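## Task

Pull the cap off the marker, then draw only the numeral 3 on the whiteboard, oriented so its upper end faces the whiteboard's long side that is farther from the robot.

## Robot and tools

ROBOT AND FRAME. Two arms, left_arm and right_arm, each with six joints and a parallel gripper. Positions are reported in one scene frame: origin on the table surface midway between the arms, +x pointing away from the robot across the table, +z up, and left_arm mounted on the +y side. The names left and right refer to the arms, not to sides of any picture. On each gripper the fingers extend along its own +z axis and separate along its y axis; the reported end-effector point sits between the pads, roughly 1 cm back from the fingertips. The far long edge of the whiteboard is therefore the one at larger x, so a digit's top should point toward +x.

THE ROW. Every motion command is built from a row of 14 numbers: left_arm's six joint angles then its gripper value, followed by right_arm's six angles and gripper value. Both arms must always be included. Within each arm the joint order is unusual and must be followed exactly: wrist pitch, wrist yaw, shoulder, elbow, wrist roll, waist. Angles are absolute target angles in radians (not offsets), in the same form as the Joint positions printout. Stated ranges: waist -2.618 to 3.054, shoulder 0.000 to 3.142, elbow 0.000 to 3.142, wrist pitch -1.571 to 1.571, wrist yaw -1.571 to 1.571, wrist roll -2.094 to 2.094; true limits may differ by up to 0.036 rad, and a target beyond that margin (and beyond the current angle) gets the call rejected. Overshooting targets are clipped and reported as "joint sent to its limit". The gripper value runs from -1 (closed) to +1 (fully open). Optionally 12 extra numbers from 0 to 1 may be appended: per-joint stiffness multipliers, left_arm's six then right_arm's six, in the same joint order; they persist until changed.

TOOLS.
- execute_actions(actions): a list of actions; each action is a list of up to 15 rows, one row per 1/30 s control step. A short action repeats its last row to fill 15 steps. An empty list just returns the current state and images.
- move(target, speed, blocking): target is one row; every joint travels on a synchronized path so all finish together, usually making the gripper follow a curve. speed (rad/s, 0.01 to 2, default 0.5) caps the joint with the longest way to go. Paths last between 0.5 and 10 s; anything longer is cut off short. No obstacle or arm-to-arm avoidance. Finger values are applied at the start. blocking=false returns after 0.5 s while motion continues; then only wait or stop are accepted until a result shows the move finished. The result adds a move: line with the outcome (done, off_target, moving, held, fault), limits=held or limits=none, and each arm's joint farthest from its target.
- wait(seconds): 0 to 10; lets time pass with arms holding their last command, returning early if a move ends.
- stop(): decelerates a running move; faster motion needs more braking distance. Fingers keep moving.
- zoom_image(camera, region): enlarges part of a camera's latest image; region is [x0, y0, x1, y1] in pixels, origin at top left, at most 504 by 504. Cameras: cam_head_left, cam_head_right, cam_high, cam_low, cam_left_wrist, cam_right_wrist, each 504x504.
- finished_scene(scene): ends the current scene, given its number, irreversibly; the digit must already be written and stay so. The reply may name a failure but never confirms success. Answering without a tool call ends everything.

MOTION LIMITS. Each step, a joint's commanded target is kept within a fixed distance of its measured angle: 0.202 rad waist, 0.258 shoulder, 0.238 elbow, 0.573 wrist pitch, 0.522 wrist yaw and roll. If targets would shift a gripper more than 70 mm from where it is, they are scaled back. Large changes therefore take several actions; an unfinished motion may not complete on its own, so resend the remainder. The Joint targets line shows what joints are being driven toward; to hold a joint still, resend that value. Friction can leave a joint up to about 0.031 rad off, and tiny commands may do nothing. "joint command not followed" means a clearance check altered some targets.

RESULTS. The state line gives each gripper's position (metres) and orientation quaternion (w, x, y, z) in the scene frame; reported positions may be somewhat off, especially far out. Joint positions and velocities are listed per arm in the joint order above, with the gripper opening in metres last (0.093 fully open, 0.000 closed). grip_measured is the gripper motor on the -1..+1 scale: pads touch near -0.94, and each millimetre of object width adds about 0.0208; readings can be biased by up to 0.02. Holding something, the opening settles up to about 12 mm below the object's width. Keep sending the same closing value to keep a grip; sending lower values squeezes harder. Joint torques are raw drive outputs with offsets and noise.

CAUTIONS. Never push anything off the table. Do not let the arms strike or press on each other. Avoid dropping the marker or cap, slamming, and very hard pushes; faster moves and targets set deeper past a contact press harder, which matters when pressing the marker tip onto the board. Objects may occasionally be nudged by outside disturbances. The simulation runs while you compose replies, with the robot holding its last command. Holding loads heats motors: a MOTOR HOT warning appears at 75 °C, the arm is halted for 10 s at 90 °C, and at 100 °C it goes limp and drops until cooled.

Each tool is called after "Request:" as a command line: name --argument value for each argument, lists and objects as JSON in quotes; but a table of rows of numbers goes row by row, as --pt "numbers of a row", without its own name.

## Session

Request:
execute_actions --actions '[]'

Scene clock: 0.00 s.
left_arm: end_effector_position=(+0.3771, +0.4235, +0.3882) grip_measured=+1.000 end_effector_quat_wxyz=(+0.693, -0.056, +0.717, +0.052) | right_arm: end_effector_position=(+0.0256, -0.5250, +0.1529) grip_measured=+1.000 end_effector_quat_wxyz=(+0.004, -0.163, +0.984, -0.075)
Joint names: [wrist pitch, wrist yaw, shoulder, elbow, wrist roll, waist]
Joint positions: left_arm=[-0.009 -0.007  1.052  1.026 -0.003  0.012  0.093] | right_arm=[-1.419 -0.005  0.981  0.98  -1.714 -1.251  0.093]
Joint velocities: left_arm=[ 0.007  0.022 -0.007 -0.017 -0.022  0.002  0.   ] | right_arm=[ 0.022 -0.037 -0.002 -0.017  0.037 -0.007 -0.   ]
Joint torques (N m, as the arm reports them, + toward a larger angle): no reading
Motor temperatures (°C, as the motors report them): left_arm=[24 25 27 23 27 24] | right_arm=[23 25 24 23 25 26]
Joint targets: left_arm=[-0.009 -0.007 1.052 1.026 -0.003 0.012] | right_arm=[-1.419 -0.005 0.981 0.980 -1.714 -1.251]
Joint stiffness scale: left_arm=[1. 1. 1. 1. 1. 1.] | right_arm=[1. 1. 1. 1. 1. 1.]

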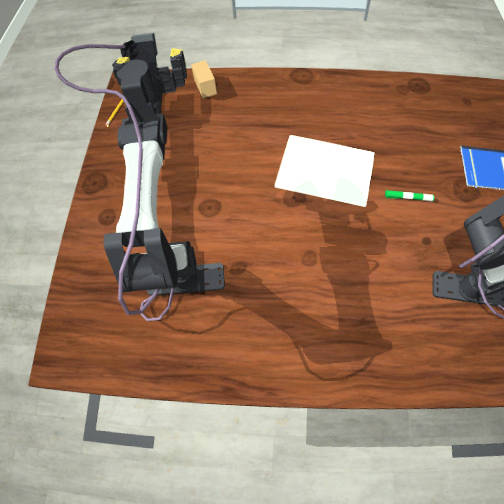

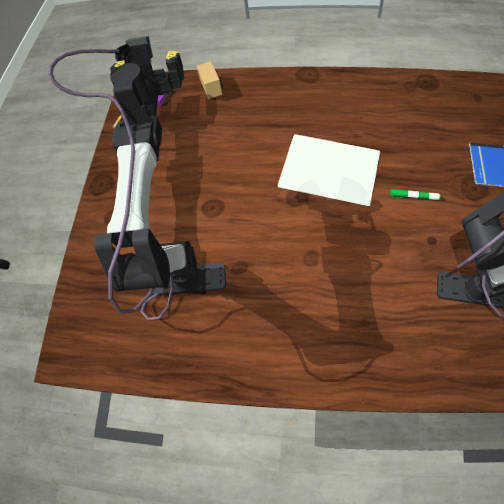

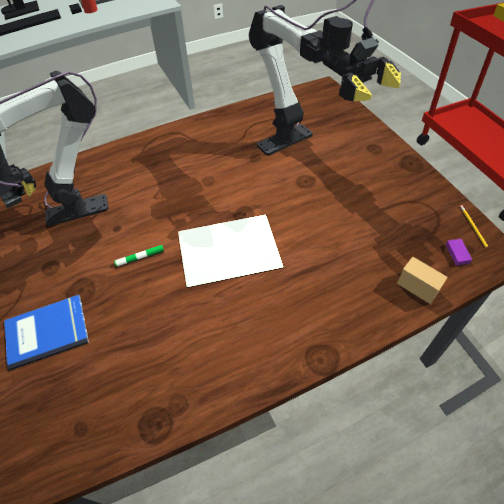

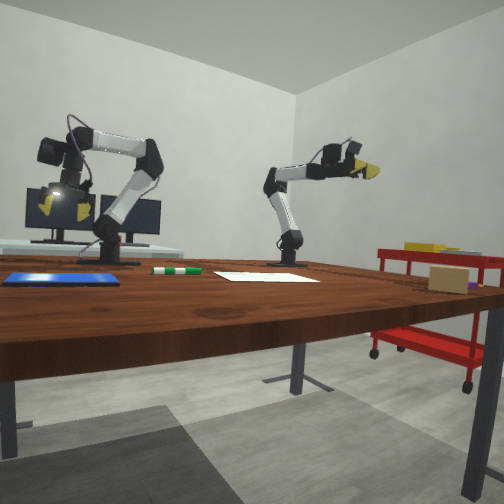

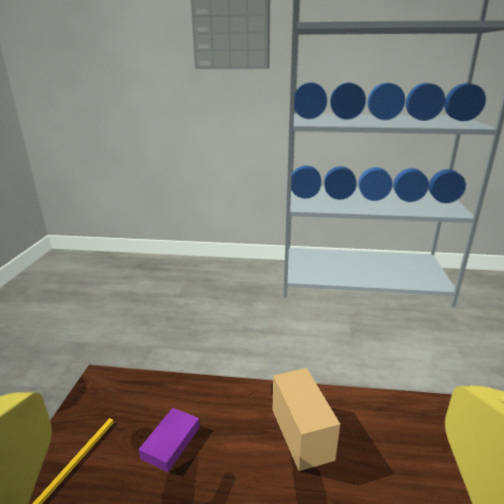

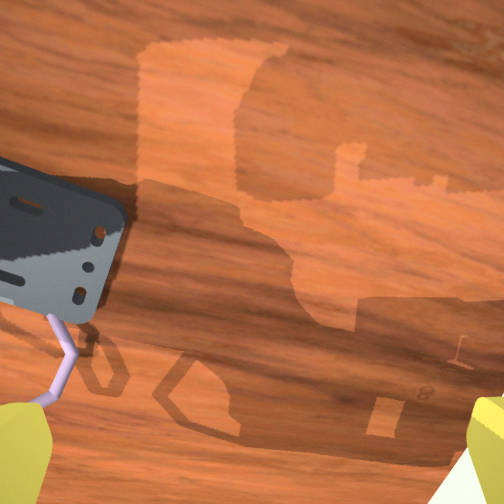

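Request:
move --target '[-0.009,-0.007,1.052,1.026,0,-0.8,1,-1.297,0,1.753,1.479,2.07,0.615,1]' --speed 1.5

Scene clock: 62.93 s.
left_arm: end_effector_position=(+0.3029, +0.1372, +0.3882) grip_measured=+1.000 end_effector_quat_wxyz=(+0.658, +0.229, +0.682, -0.224) | right_arm: end_effector_position=(+0.2739, -0.2319, +0.1225) grip_measured=+1.000 end_effector_quat_wxyz=(-0.003, +0.714, +0.700, -0.009)
Joint names: [wrist pitch, wrist yaw, shoulder, elbow, wrist roll, waist]
Joint positions: left_arm=[-0.009 -0.007  1.052  1.026 -0.003 -0.792  0.093] | right_arm=[-1.313 -0.     1.737  1.461  2.061  0.606  0.093]
Joint velocities: left_arm=[ 0.037 -0.081  0.022  0.002  0.007 -0.002  0.   ] | right_arm=[-0.007 -0.022 -0.022 -0.012  0.022  0.017 -0.   ]
Joint torques (N m, as the arm reports them, + toward a larger angle): left_arm=[ 2.16  0.01 -2.94  8.76 -0.01 -1.07] | right_arm=[ 0.38  0.03 -6.25  7.49  0.16  0.18]
Motor temperatures (°C, as the motors report them): left_arm=[31 25 28 29 27 24] | right_arm=[24 25 25 28 25 26]
Joint targets: left_arm=[-0.009 -0.007 1.052 1.026 -0.000 -0.800] | right_arm=[-1.297 -0.000 1.753 1.479 2.070 0.615]
Joint stiffness scale: left_arm=[1. 1. 1. 1. 1. 1.] | right_arm=[1. 1. 1. 1. 1. 1.]
move: done; limits=none; left_arm: farthest joint: the waist, 0.008 radians from its target (0.812 radians at the start); right_arm: farthest joint: the elbow, 0.018 radians from its target (0.499 radians at the start)

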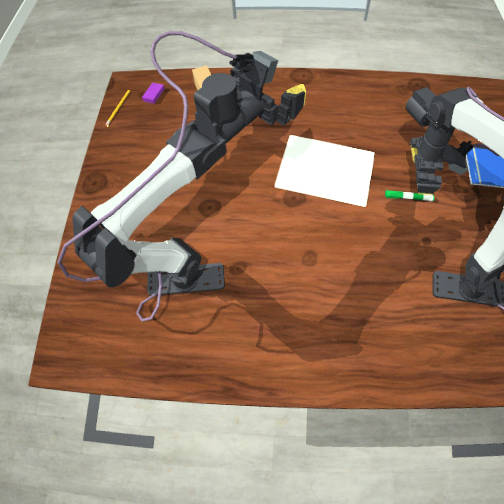

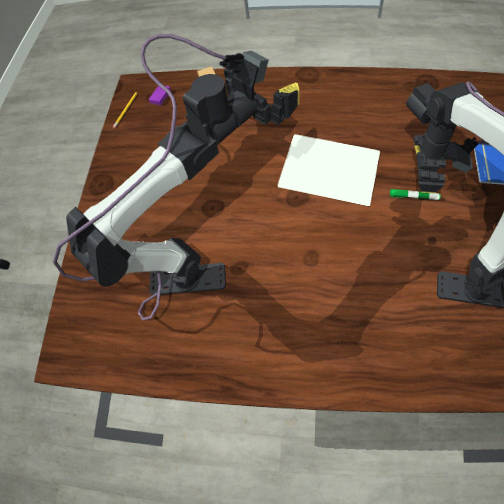

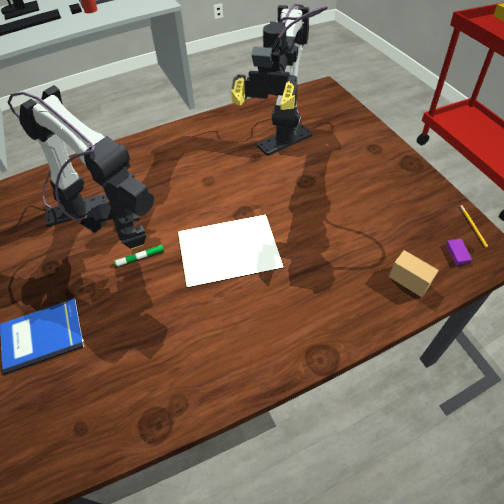

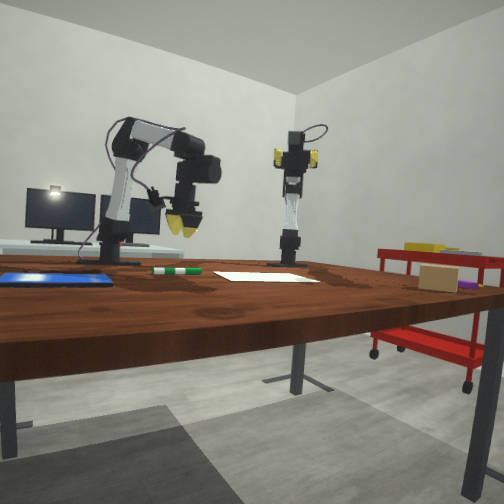

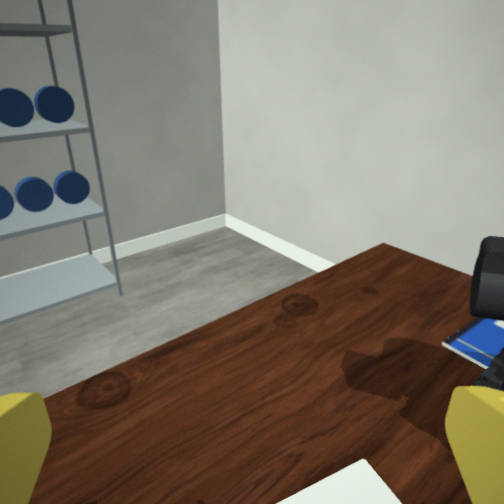

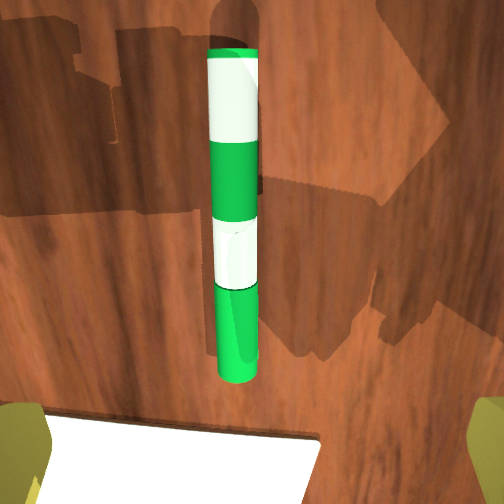

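Request:
move --target '[-0.009,-0.007,1.052,1.026,0,-0.8,1,-0.997,0,1.796,1.222,2.02,0.565,0.3]' --speed 0.6

Scene clock: 79.70 s.
left_arm: end_effector_position=(+0.3029, +0.1372, +0.3882) grip_measured=+1.000 end_effector_quat_wxyz=(+0.658, +0.229, +0.682, -0.224) | right_arm: end_effector_position=(+0.2863, -0.2359, +0.0546) grip_measured=+0.302 end_effector_quat_wxyz=(+0.002, +0.712, +0.702, +0.007)
Joint names: [wrist pitch, wrist yaw, shoulder, elbow, wrist roll, waist]
Joint positions: left_arm=[-0.009 -0.007  1.052  1.026 -0.003 -0.792  0.093] | right_arm=[-1.015 -0.     1.784  1.244  2.028  0.578  0.06 ]
Joint velocities: left_arm=[ 0.037 -0.007 -0.007  0.007 -0.081  0.007  0.   ] | right_arm=[ 0.081 -0.051  0.002 -0.007 -0.022  0.002 -0.001]
Joint torques (N m, as the arm reports them, + toward a larger angle): left_arm=[ 2.16  0.01 -2.94  8.77  0.   -1.05] | right_arm=[ 0.49  0.03 -6.81  4.47  0.02 -1.25]
Motor temperatures (°C, as the motors report them): left_arm=[32 25 28 30 27 24] | right_arm=[24 25 27 30 25 26]
Joint targets: left_arm=[-0.009 -0.007 1.052 1.026 0.000 -0.800] | right_arm=[-0.997 0.000 1.796 1.222 2.020 0.565]
Joint stiffness scale: left_arm=[1. 1. 1. 1. 1. 1.] | right_arm=[1. 1. 1. 1. 1. 1.]
move: off_target (right_arm); limits=none; left_arm: farthest joint: the waist, 0.008 radians from its target (0.008 radians at the start); right_arm: farthest joint: the elbow, 0.022 radians from its target (0.239 radians at the start)

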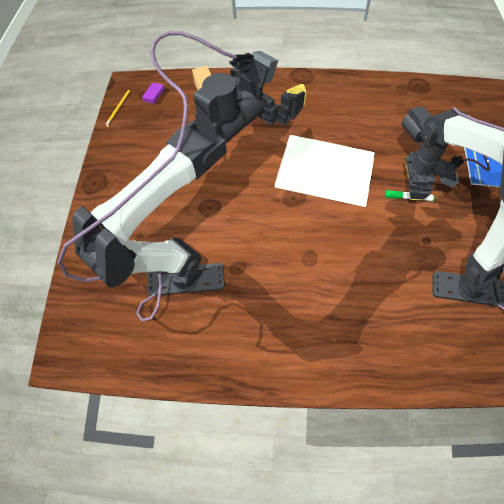

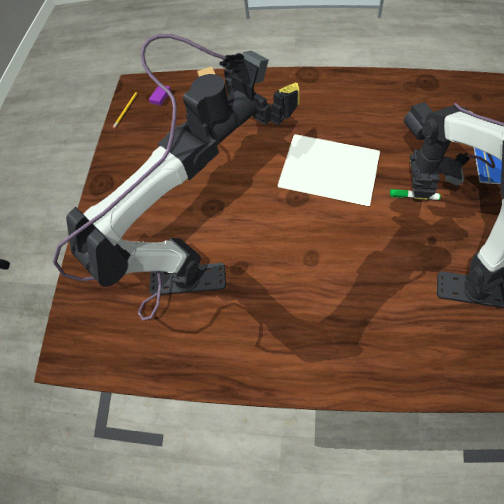

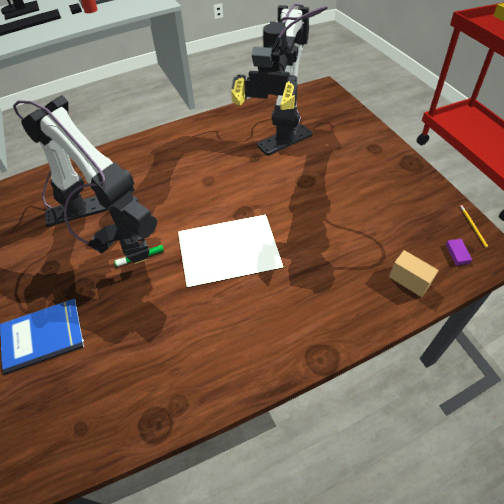

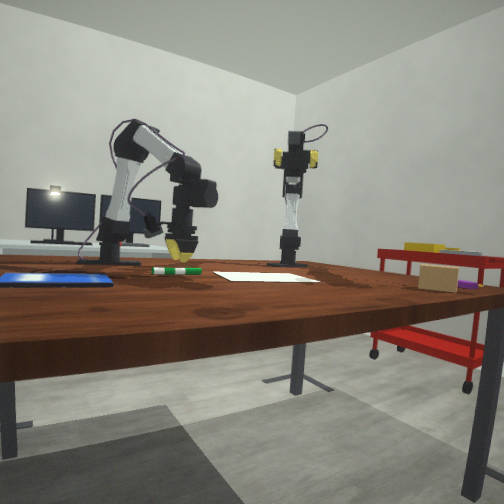

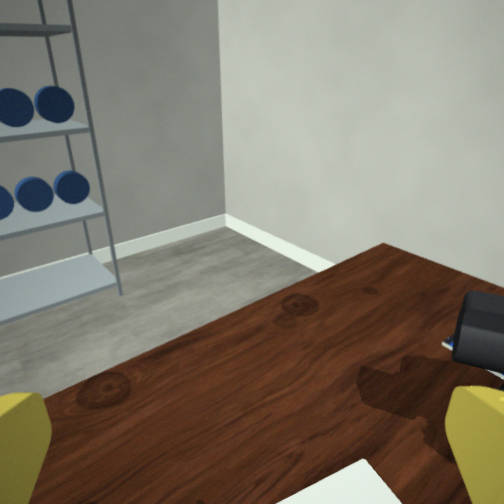

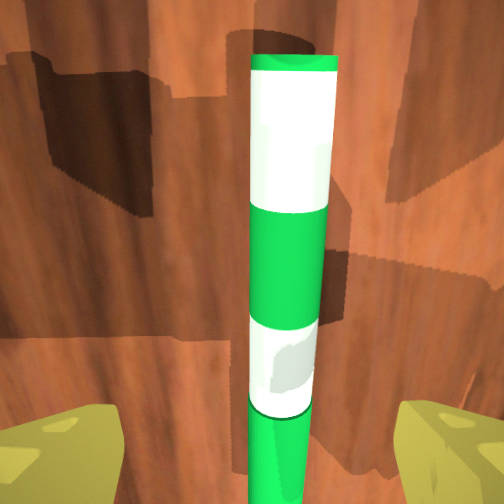

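Request:
move --target '[-0.009,-0.007,1.052,1.026,0,-0.8,1,-0.924,0,1.737,1.10,1.92,0.467,0.3]' --speed 0.3

Request:
zoom_image --camera "cam_low" --region '[120,200,240,290]'

Scene clock: 89.40 s.
left_arm: end_effector_position=(+0.3029, +0.1372, +0.3882) grip_measured=+1.000 end_effector_quat_wxyz=(+0.658, +0.229, +0.682, -0.224) | right_arm: end_effector_position=(+0.2811, -0.2719, +0.0376) grip_measured=+0.302 end_effector_quat_wxyz=(+0.002, +0.713, +0.701, +0.004)
Joint names: [wrist pitch, wrist yaw, shoulder, elbow, wrist roll, waist]
Joint positions: left_arm=[-0.009 -0.007  1.052  1.026 -0.003 -0.792  0.093] | right_arm=[-0.942 -0.     1.745  1.125  1.929  0.477  0.06 ]
Joint velocities: left_arm=[-0.051  0.037  0.002 -0.027 -0.037 -0.002  0.   ] | right_arm=[-0.081 -0.037  0.007 -0.017 -0.007 -0.007 -0.   ]
Joint torques (N m, as the arm reports them, + toward a larger angle): left_arm=[ 2.16  0.01 -2.95  8.77  0.   -1.05] | right_arm=[ 0.48  0.03 -7.76  4.15  0.01 -1.11]
Motor temperatures (°C, as the motors report them): left_arm=[32 25 28 30 27 24] | right_arm=[24 25 28 29 25 26]
Joint targets: left_arm=[-0.009 -0.007 1.052 1.026 0.000 -0.800] | right_arm=[-0.924 -0.000 1.737 1.100 1.920 0.467]
Joint stiffness scale: left_arm=[1. 1. 1. 1. 1. 1.] | right_arm=[1. 1. 1. 1. 1. 1.]
move: off_target (right_arm); limits=none; left_arm: farthest joint: the waist, 0.008 radians from its target (0.008 radians at the start); right_arm: farthest joint: the elbow, 0.025 radians from its target (0.144 radians at the start)

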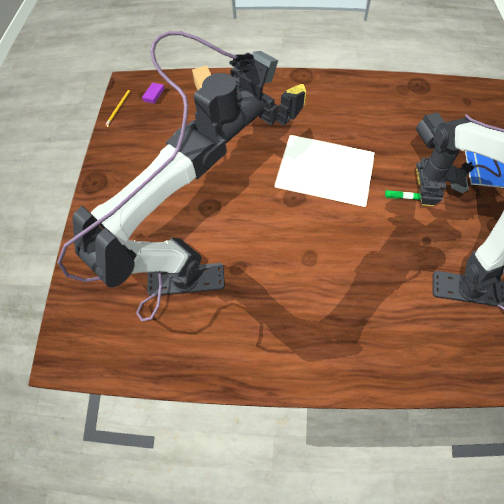

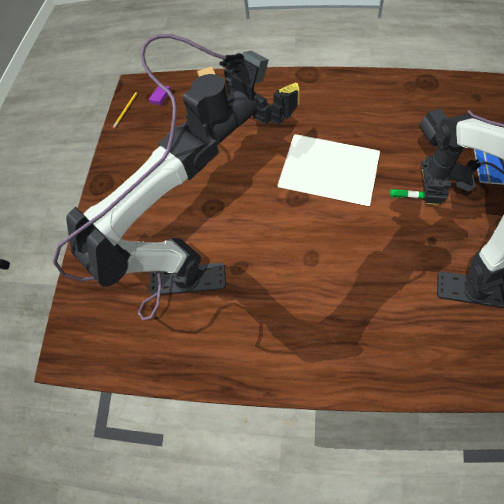

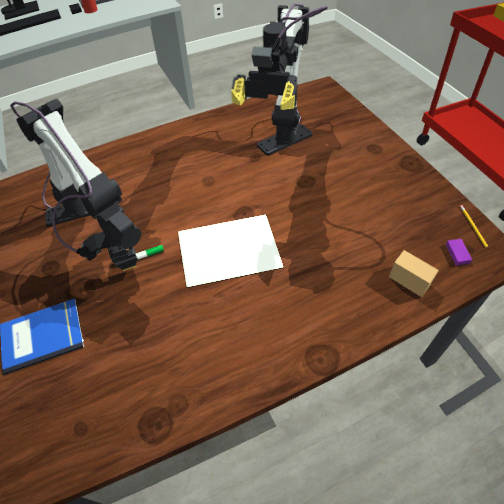

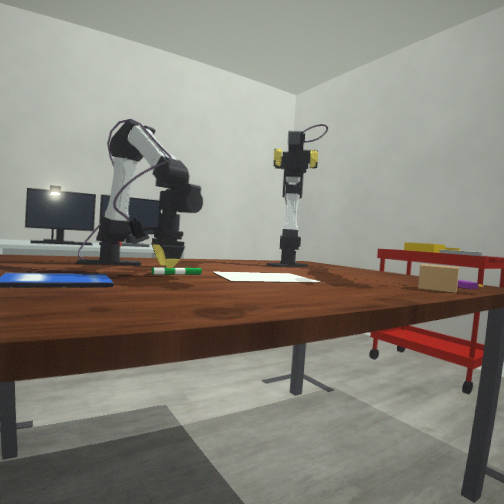

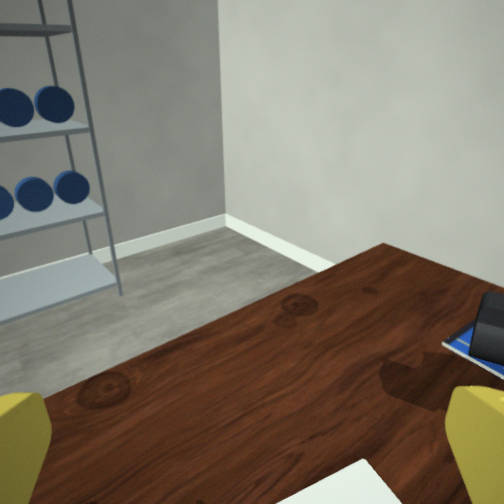

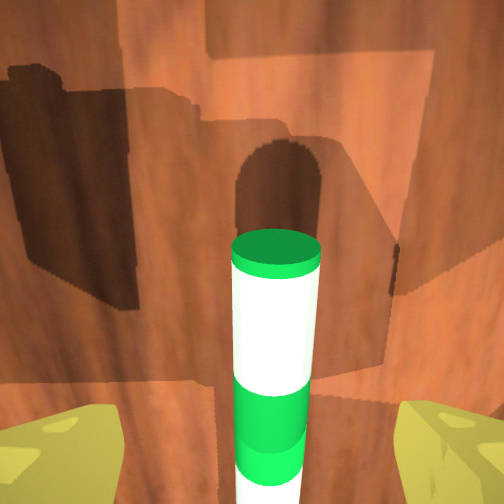

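Region (120, 200, 240, 290) of cam_low's 504x504 image, scaled by 4.200, with more detail than that image has; it fills the top 378 rows of this view, and the rest is white.

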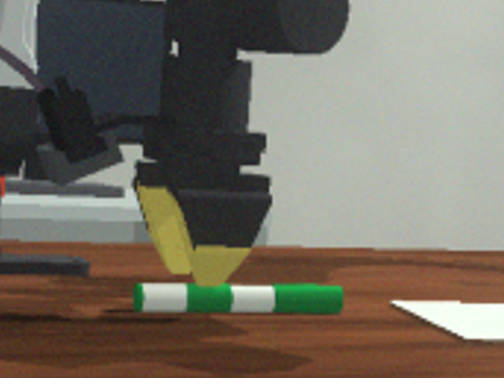

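Request:
move --target '[-0.009,-0.007,1.052,1.026,0,-0.8,1,-0.863,0,1.783,1.054,1.92,0.467,0.3]' --speed 0.15

Request:
zoom_image --camera "cam_low" --region '[120,200,240,290]'

Scene clock: 96.97 s.
left_arm: end_effector_position=(+0.3029, +0.1372, +0.3882) grip_measured=+1.000 end_effector_quat_wxyz=(+0.658, +0.229, +0.682, -0.224) | right_arm: end_effector_position=(+0.2779, -0.2730, +0.0202) grip_measured=+0.302 end_effector_quat_wxyz=(-0.000, +0.712, +0.702, -0.000)
Joint names: [wrist pitch, wrist yaw, shoulder, elbow, wrist roll, waist]
Joint positions: left_arm=[-0.009 -0.007  1.052  1.026 -0.003 -0.792  0.093] | right_arm=[-0.881 -0.     1.768  1.078  1.928  0.477  0.06 ]
Joint velocities: left_arm=[ 0.007 -0.022 -0.007 -0.022 -0.081 -0.007  0.   ] | right_arm=[-0.007 -0.037 -0.017  0.012 -0.081  0.012  0.   ]
Joint torques (N m, as the arm reports them, + toward a larger angle): left_arm=[ 2.16  0.   -2.95  8.76  0.   -1.06] | right_arm=[ 0.47  0.03 -6.1   4.02  0.02 -1.09]
Motor temperatures (°C, as the motors report them): left_arm=[32 25 28 31 27 24] | right_arm=[24 25 29 29 25 26]
Joint targets: left_arm=[-0.009 -0.007 1.052 1.026 -0.000 -0.800] | right_arm=[-0.863 0.000 1.783 1.054 1.920 0.467]
Joint stiffness scale: left_arm=[1. 1. 1. 1. 1. 1.] | right_arm=[1. 1. 1. 1. 1. 1.]
move: off_target (right_arm); limits=none; left_arm: farthest joint: the waist, 0.008 radians from its target (0.008 radians at the start); right_arm: farthest joint: the elbow, 0.024 radians from its target (0.071 radians at the start)

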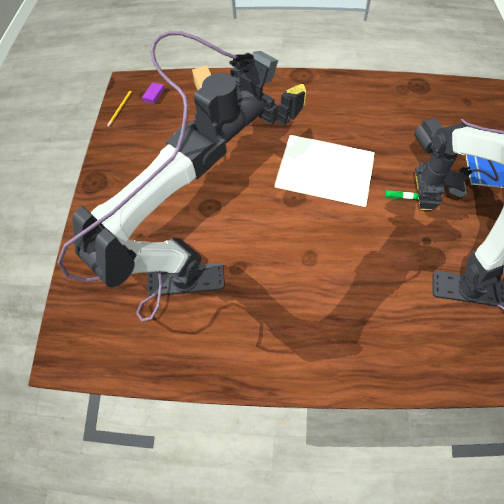

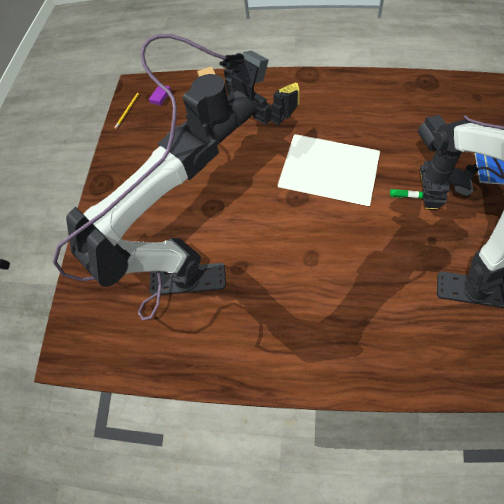

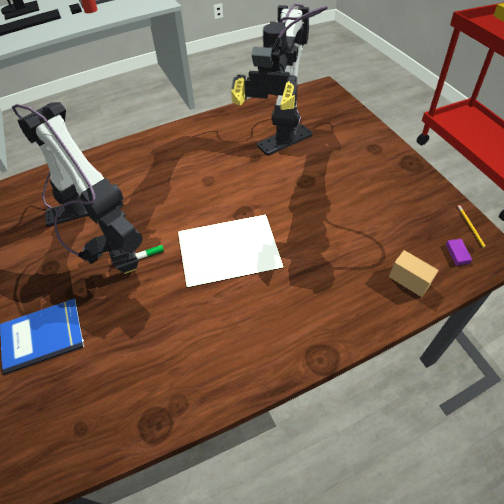

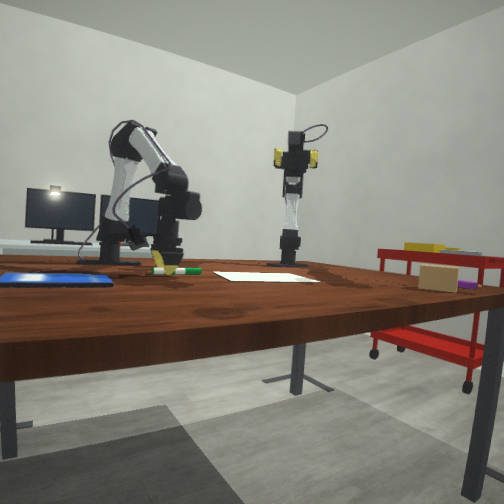

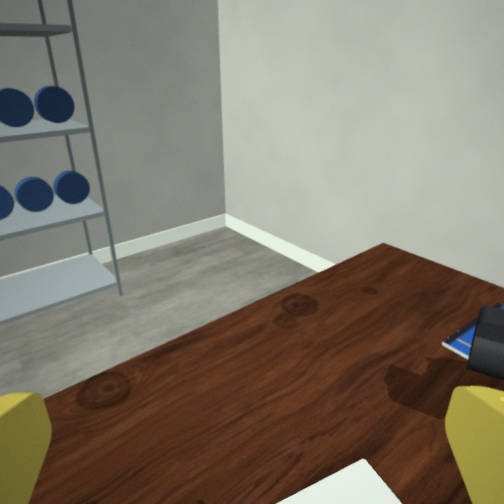

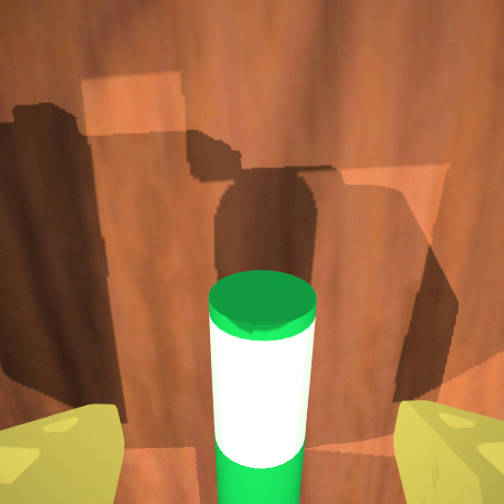

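Region (120, 200, 240, 290) of cam_low's 504x504 image, scaled by 4.200, with more detail than that image has; it fills the top 378 rows of this view, and the rest is white.

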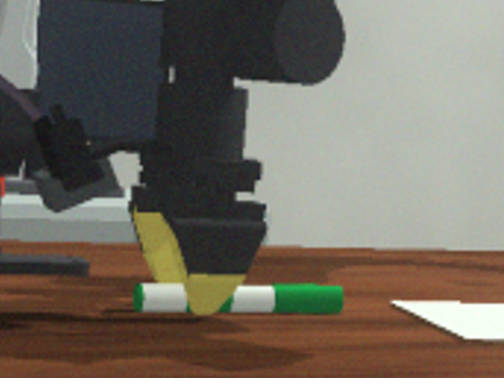

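Request:
execute_actions --actions '[[[-0.009,-0.007,1.052,1.026,0,-0.8,1,-0.846,0,1.791,1.045,1.92,0.467,0]],[[-0.009,-0.007,1.052,1.026,0,-0.8,1,-0.846,0,1.791,1.045,1.92,0.467,-0.9]],[[-0.009,-0.007,1.052,1.026,0,-0.8,1,-0.846,0,1.791,1.045,1.92,0.467,-0.9]]]'

Request:
move --target '[-0.009,-0.007,1.052,1.026,0,-0.8,1,-1.1,0,1.55,1.2,1.92,0.467,-0.9]' --speed 0.5

Scene clock: 105.30 s.
left_arm: end_effector_position=(+0.3029, +0.1372, +0.3882) grip_measured=+1.000 end_effector_quat_wxyz=(+0.658, +0.229, +0.682, -0.224) | right_arm: end_effector_position=(+0.2820, -0.2716, +0.0203) grip_measured=-0.749 end_effector_quat_wxyz=(+0.003, +0.712, +0.702, +0.008)
Joint names: [wrist pitch, wrist yaw, shoulder, elbow, wrist roll, waist]
Joint positions: left_arm=[-0.009 -0.007  1.052  1.026 -0.003 -0.792  0.093] | right_arm=[-0.863 -0.     1.768  1.078  1.927  0.477  0.009]
Joint velocities: left_arm=[-0.081  0.022 -0.012 -0.007  0.022 -0.007  0.   ] | right_arm=[-0.051  0.066 -0.012 -0.017 -0.037 -0.002  0.   ]
Joint torques (N m, as the arm reports them, + toward a larger angle): left_arm=[ 2.16  0.01 -2.95  8.77  0.   -1.05] | right_arm=[ 0.49  0.03 -5.56  3.42  0.02 -1.11]
Motor temperatures (°C, as the motors report them): left_arm=[33 25 28 31 27 24] | right_arm=[24 25 29 28 25 26]
Joint targets: left_arm=[-0.009 -0.007 1.052 1.026 -0.000 -0.800] | right_arm=[-0.846 -0.000 1.791 1.045 1.920 0.467]
Joint stiffness scale: left_arm=[1. 1. 1. 1. 1. 1.] | right_arm=[1. 1. 1. 1. 1. 1.]

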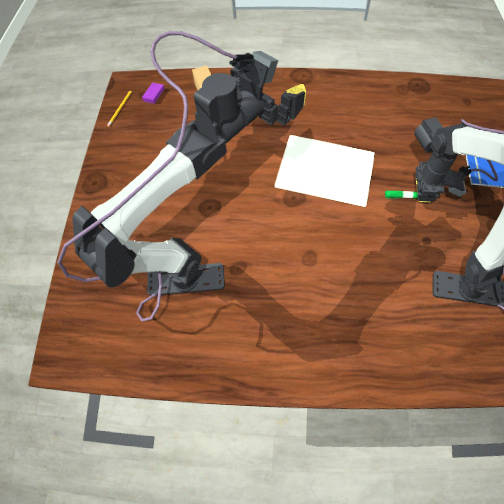

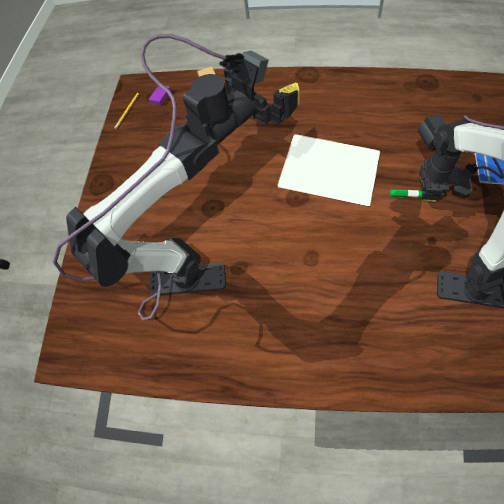

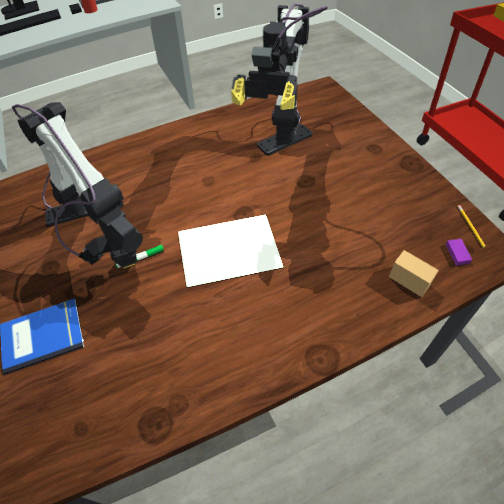

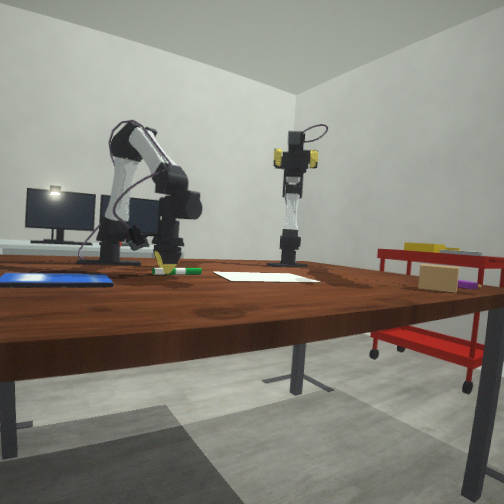

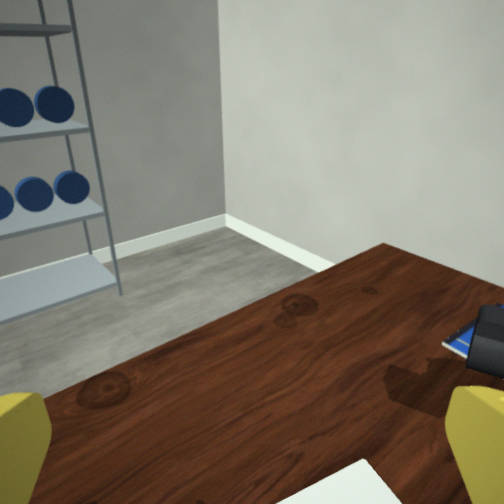

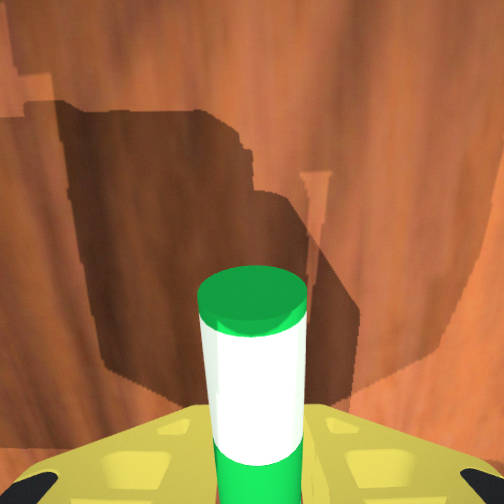

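Scene clock: 106.53 s.
left_arm: end_effector_position=(+0.3029, +0.1372, +0.3882) grip_measured=+1.000 end_effector_quat_wxyz=(+0.658, +0.229, +0.682, -0.224) | right_arm: end_effector_position=(+0.2752, -0.2740, +0.1062) grip_measured=-0.749 end_effector_quat_wxyz=(+0.027, +0.711, +0.700, +0.058)
Joint names: [wrist pitch, wrist yaw, shoulder, elbow, wrist roll, waist]
Joint positions: left_arm=[-0.009 -0.007  1.052  1.026 -0.003 -0.792  0.093] | right_arm=[-1.08  -0.     1.55   1.187  1.927  0.477  0.009]
Joint velocities: left_arm=[-0.037 -0.066 -0.022 -0.012 -0.037 -0.012  0.   ] | right_arm=[-0.037  0.007 -0.007  0.002 -0.007 -0.007  0.   ]
Joint torques (N m, as the arm reports them, + toward a larger angle): left_arm=[ 2.16  0.01 -2.94  8.76  0.   -1.06] | right_arm=[ 0.36  0.03 -6.01  7.34  0.02 -1.1 ]
Motor temperatures (°C, as the motors report them): left_arm=[33 25 28 31 27 24] | right_arm=[24 25 29 29 25 26]
Joint targets: left_arm=[-0.009 -0.007 1.052 1.026 0.000 -0.800] | right_arm=[-1.100 0.000 1.550 1.200 1.920 0.467]
Joint stiffness scale: left_arm=[1. 1. 1. 1. 1. 1.] | right_arm=[1. 1. 1. 1. 1. 1.]
move: done; limits=none; left_arm: farthest joint: the waist, 0.008 radians from its target (0.008 radians at the start); right_arm: farthest joint: the wrist pitch, 0.020 radians from its target (0.237 radians at the start)

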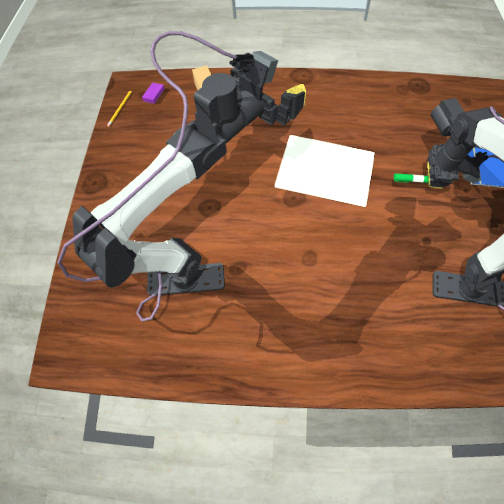

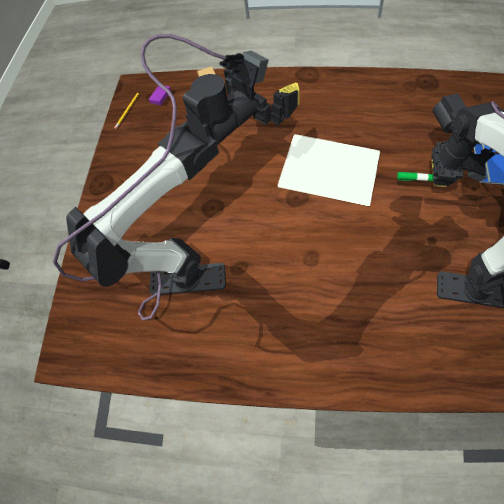

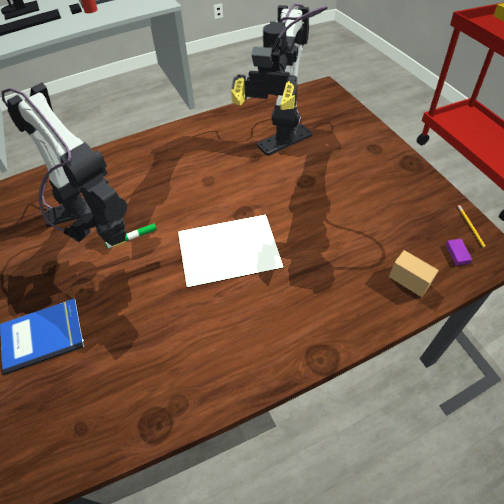

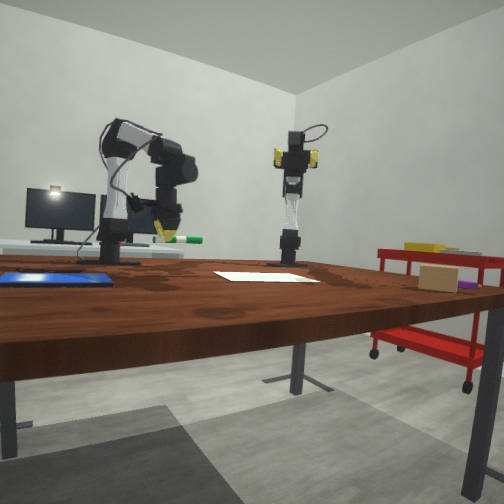

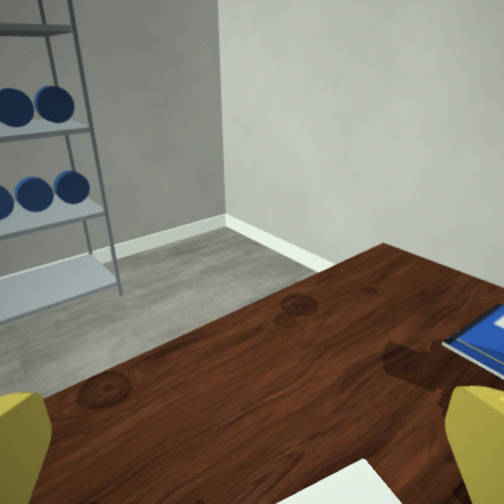

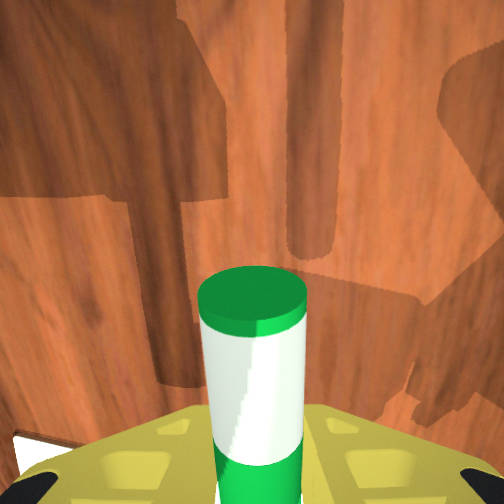

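Request:
move --target '[0.52,0,0.835,0.32,0,-1.336,0.3,0.385,0,1.115,0.735,-0.008,1.327,-0.9]' --speed 1.0

Request:
zoom_image --camera "cam_low" --region '[130,110,310,250]'

Scene clock: 120.40 s.
left_arm: end_effector_position=(+0.1267, +0.0590, +0.2466) grip_measured=+0.302 end_effector_quat_wxyz=(+0.587, +0.393, +0.585, -0.398) | right_arm: end_effector_position=(+0.1486, -0.0047, +0.3241) grip_measured=-0.751 end_effector_quat_wxyz=(+0.591, -0.390, +0.584, +0.396)
Joint names: [wrist pitch, wrist yaw, shoulder, elbow, wrist roll, waist]
Joint positions: left_arm=[ 0.517 -0.007  0.855  0.344 -0.003 -1.328  0.06 ] | right_arm=[0.374 0.001 1.124 0.762 0.001 1.316 0.009]
Joint velocities: left_arm=[ 0.066 -0.066  0.002 -0.007 -0.037  0.002  0.001] | right_arm=[-0.007  0.037 -0.002  0.007  0.051  0.007 -0.   ]
Joint torques (N m, as the arm reports them, + toward a larger angle): left_arm=[ 2.18  0.08 -2.94  6.93  0.   -1.09] | right_arm=[ 2.51 -0.03 -4.35  6.03  0.01  0.41]
Motor temperatures (°C, as the motors report them): left_arm=[33 25 28 31 27 24] | right_arm=[24 25 30 30 25 26]
Joint targets: left_arm=[0.520 -0.000 0.835 0.320 0.000 -1.336] | right_arm=[0.385 0.000 1.115 0.735 -0.008 1.327]
Joint stiffness scale: left_arm=[1. 1. 1. 1. 1. 1.] | right_arm=[1. 1. 1. 1. 1. 1.]
move: off_target (left_arm, right_arm); limits=none; left_arm: farthest joint: the elbow, 0.024 radians from its target (0.706 radians at the start); right_arm: farthest joint: the elbow, 0.027 radians from its target (0.452 radians at the start)

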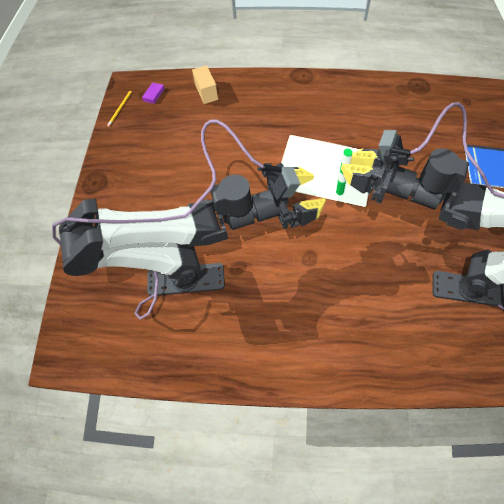

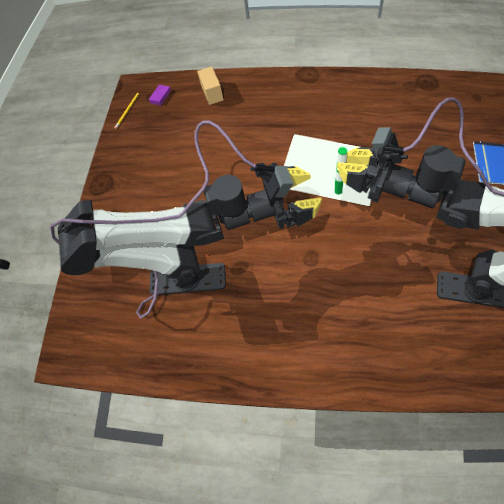

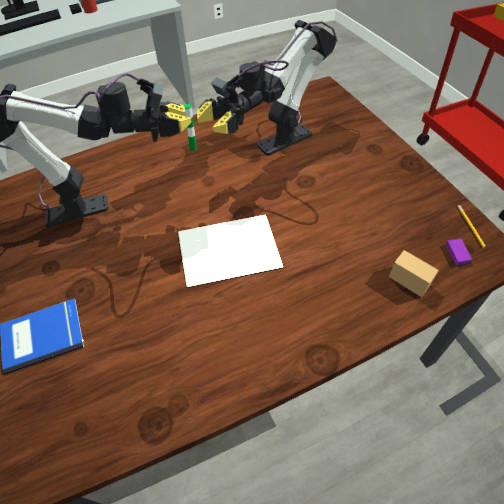

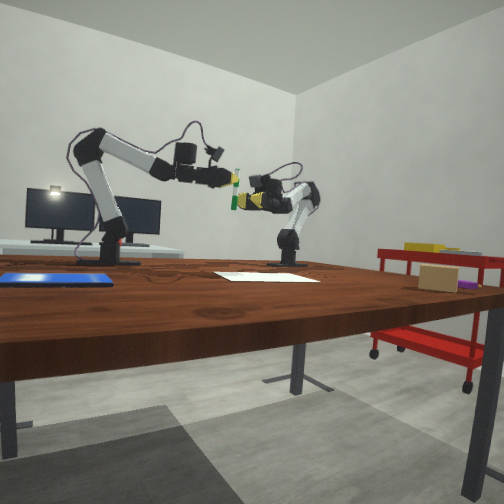

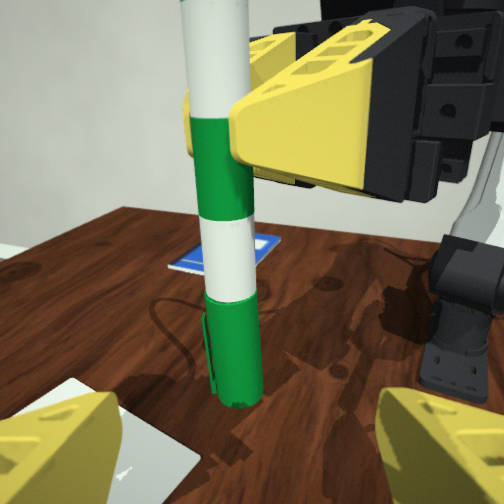

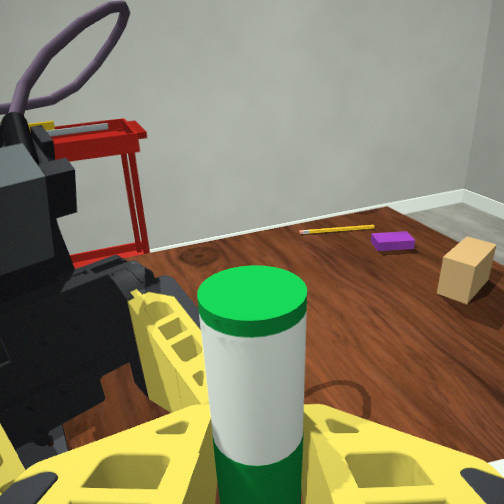

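Region (130, 110, 310, 250) of cam_low's 504x504 image, scaled by 2.800, with more detail than that image has.

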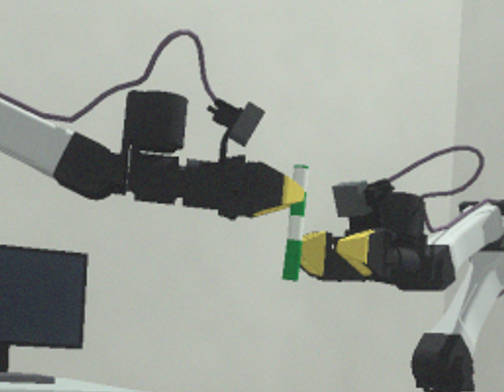

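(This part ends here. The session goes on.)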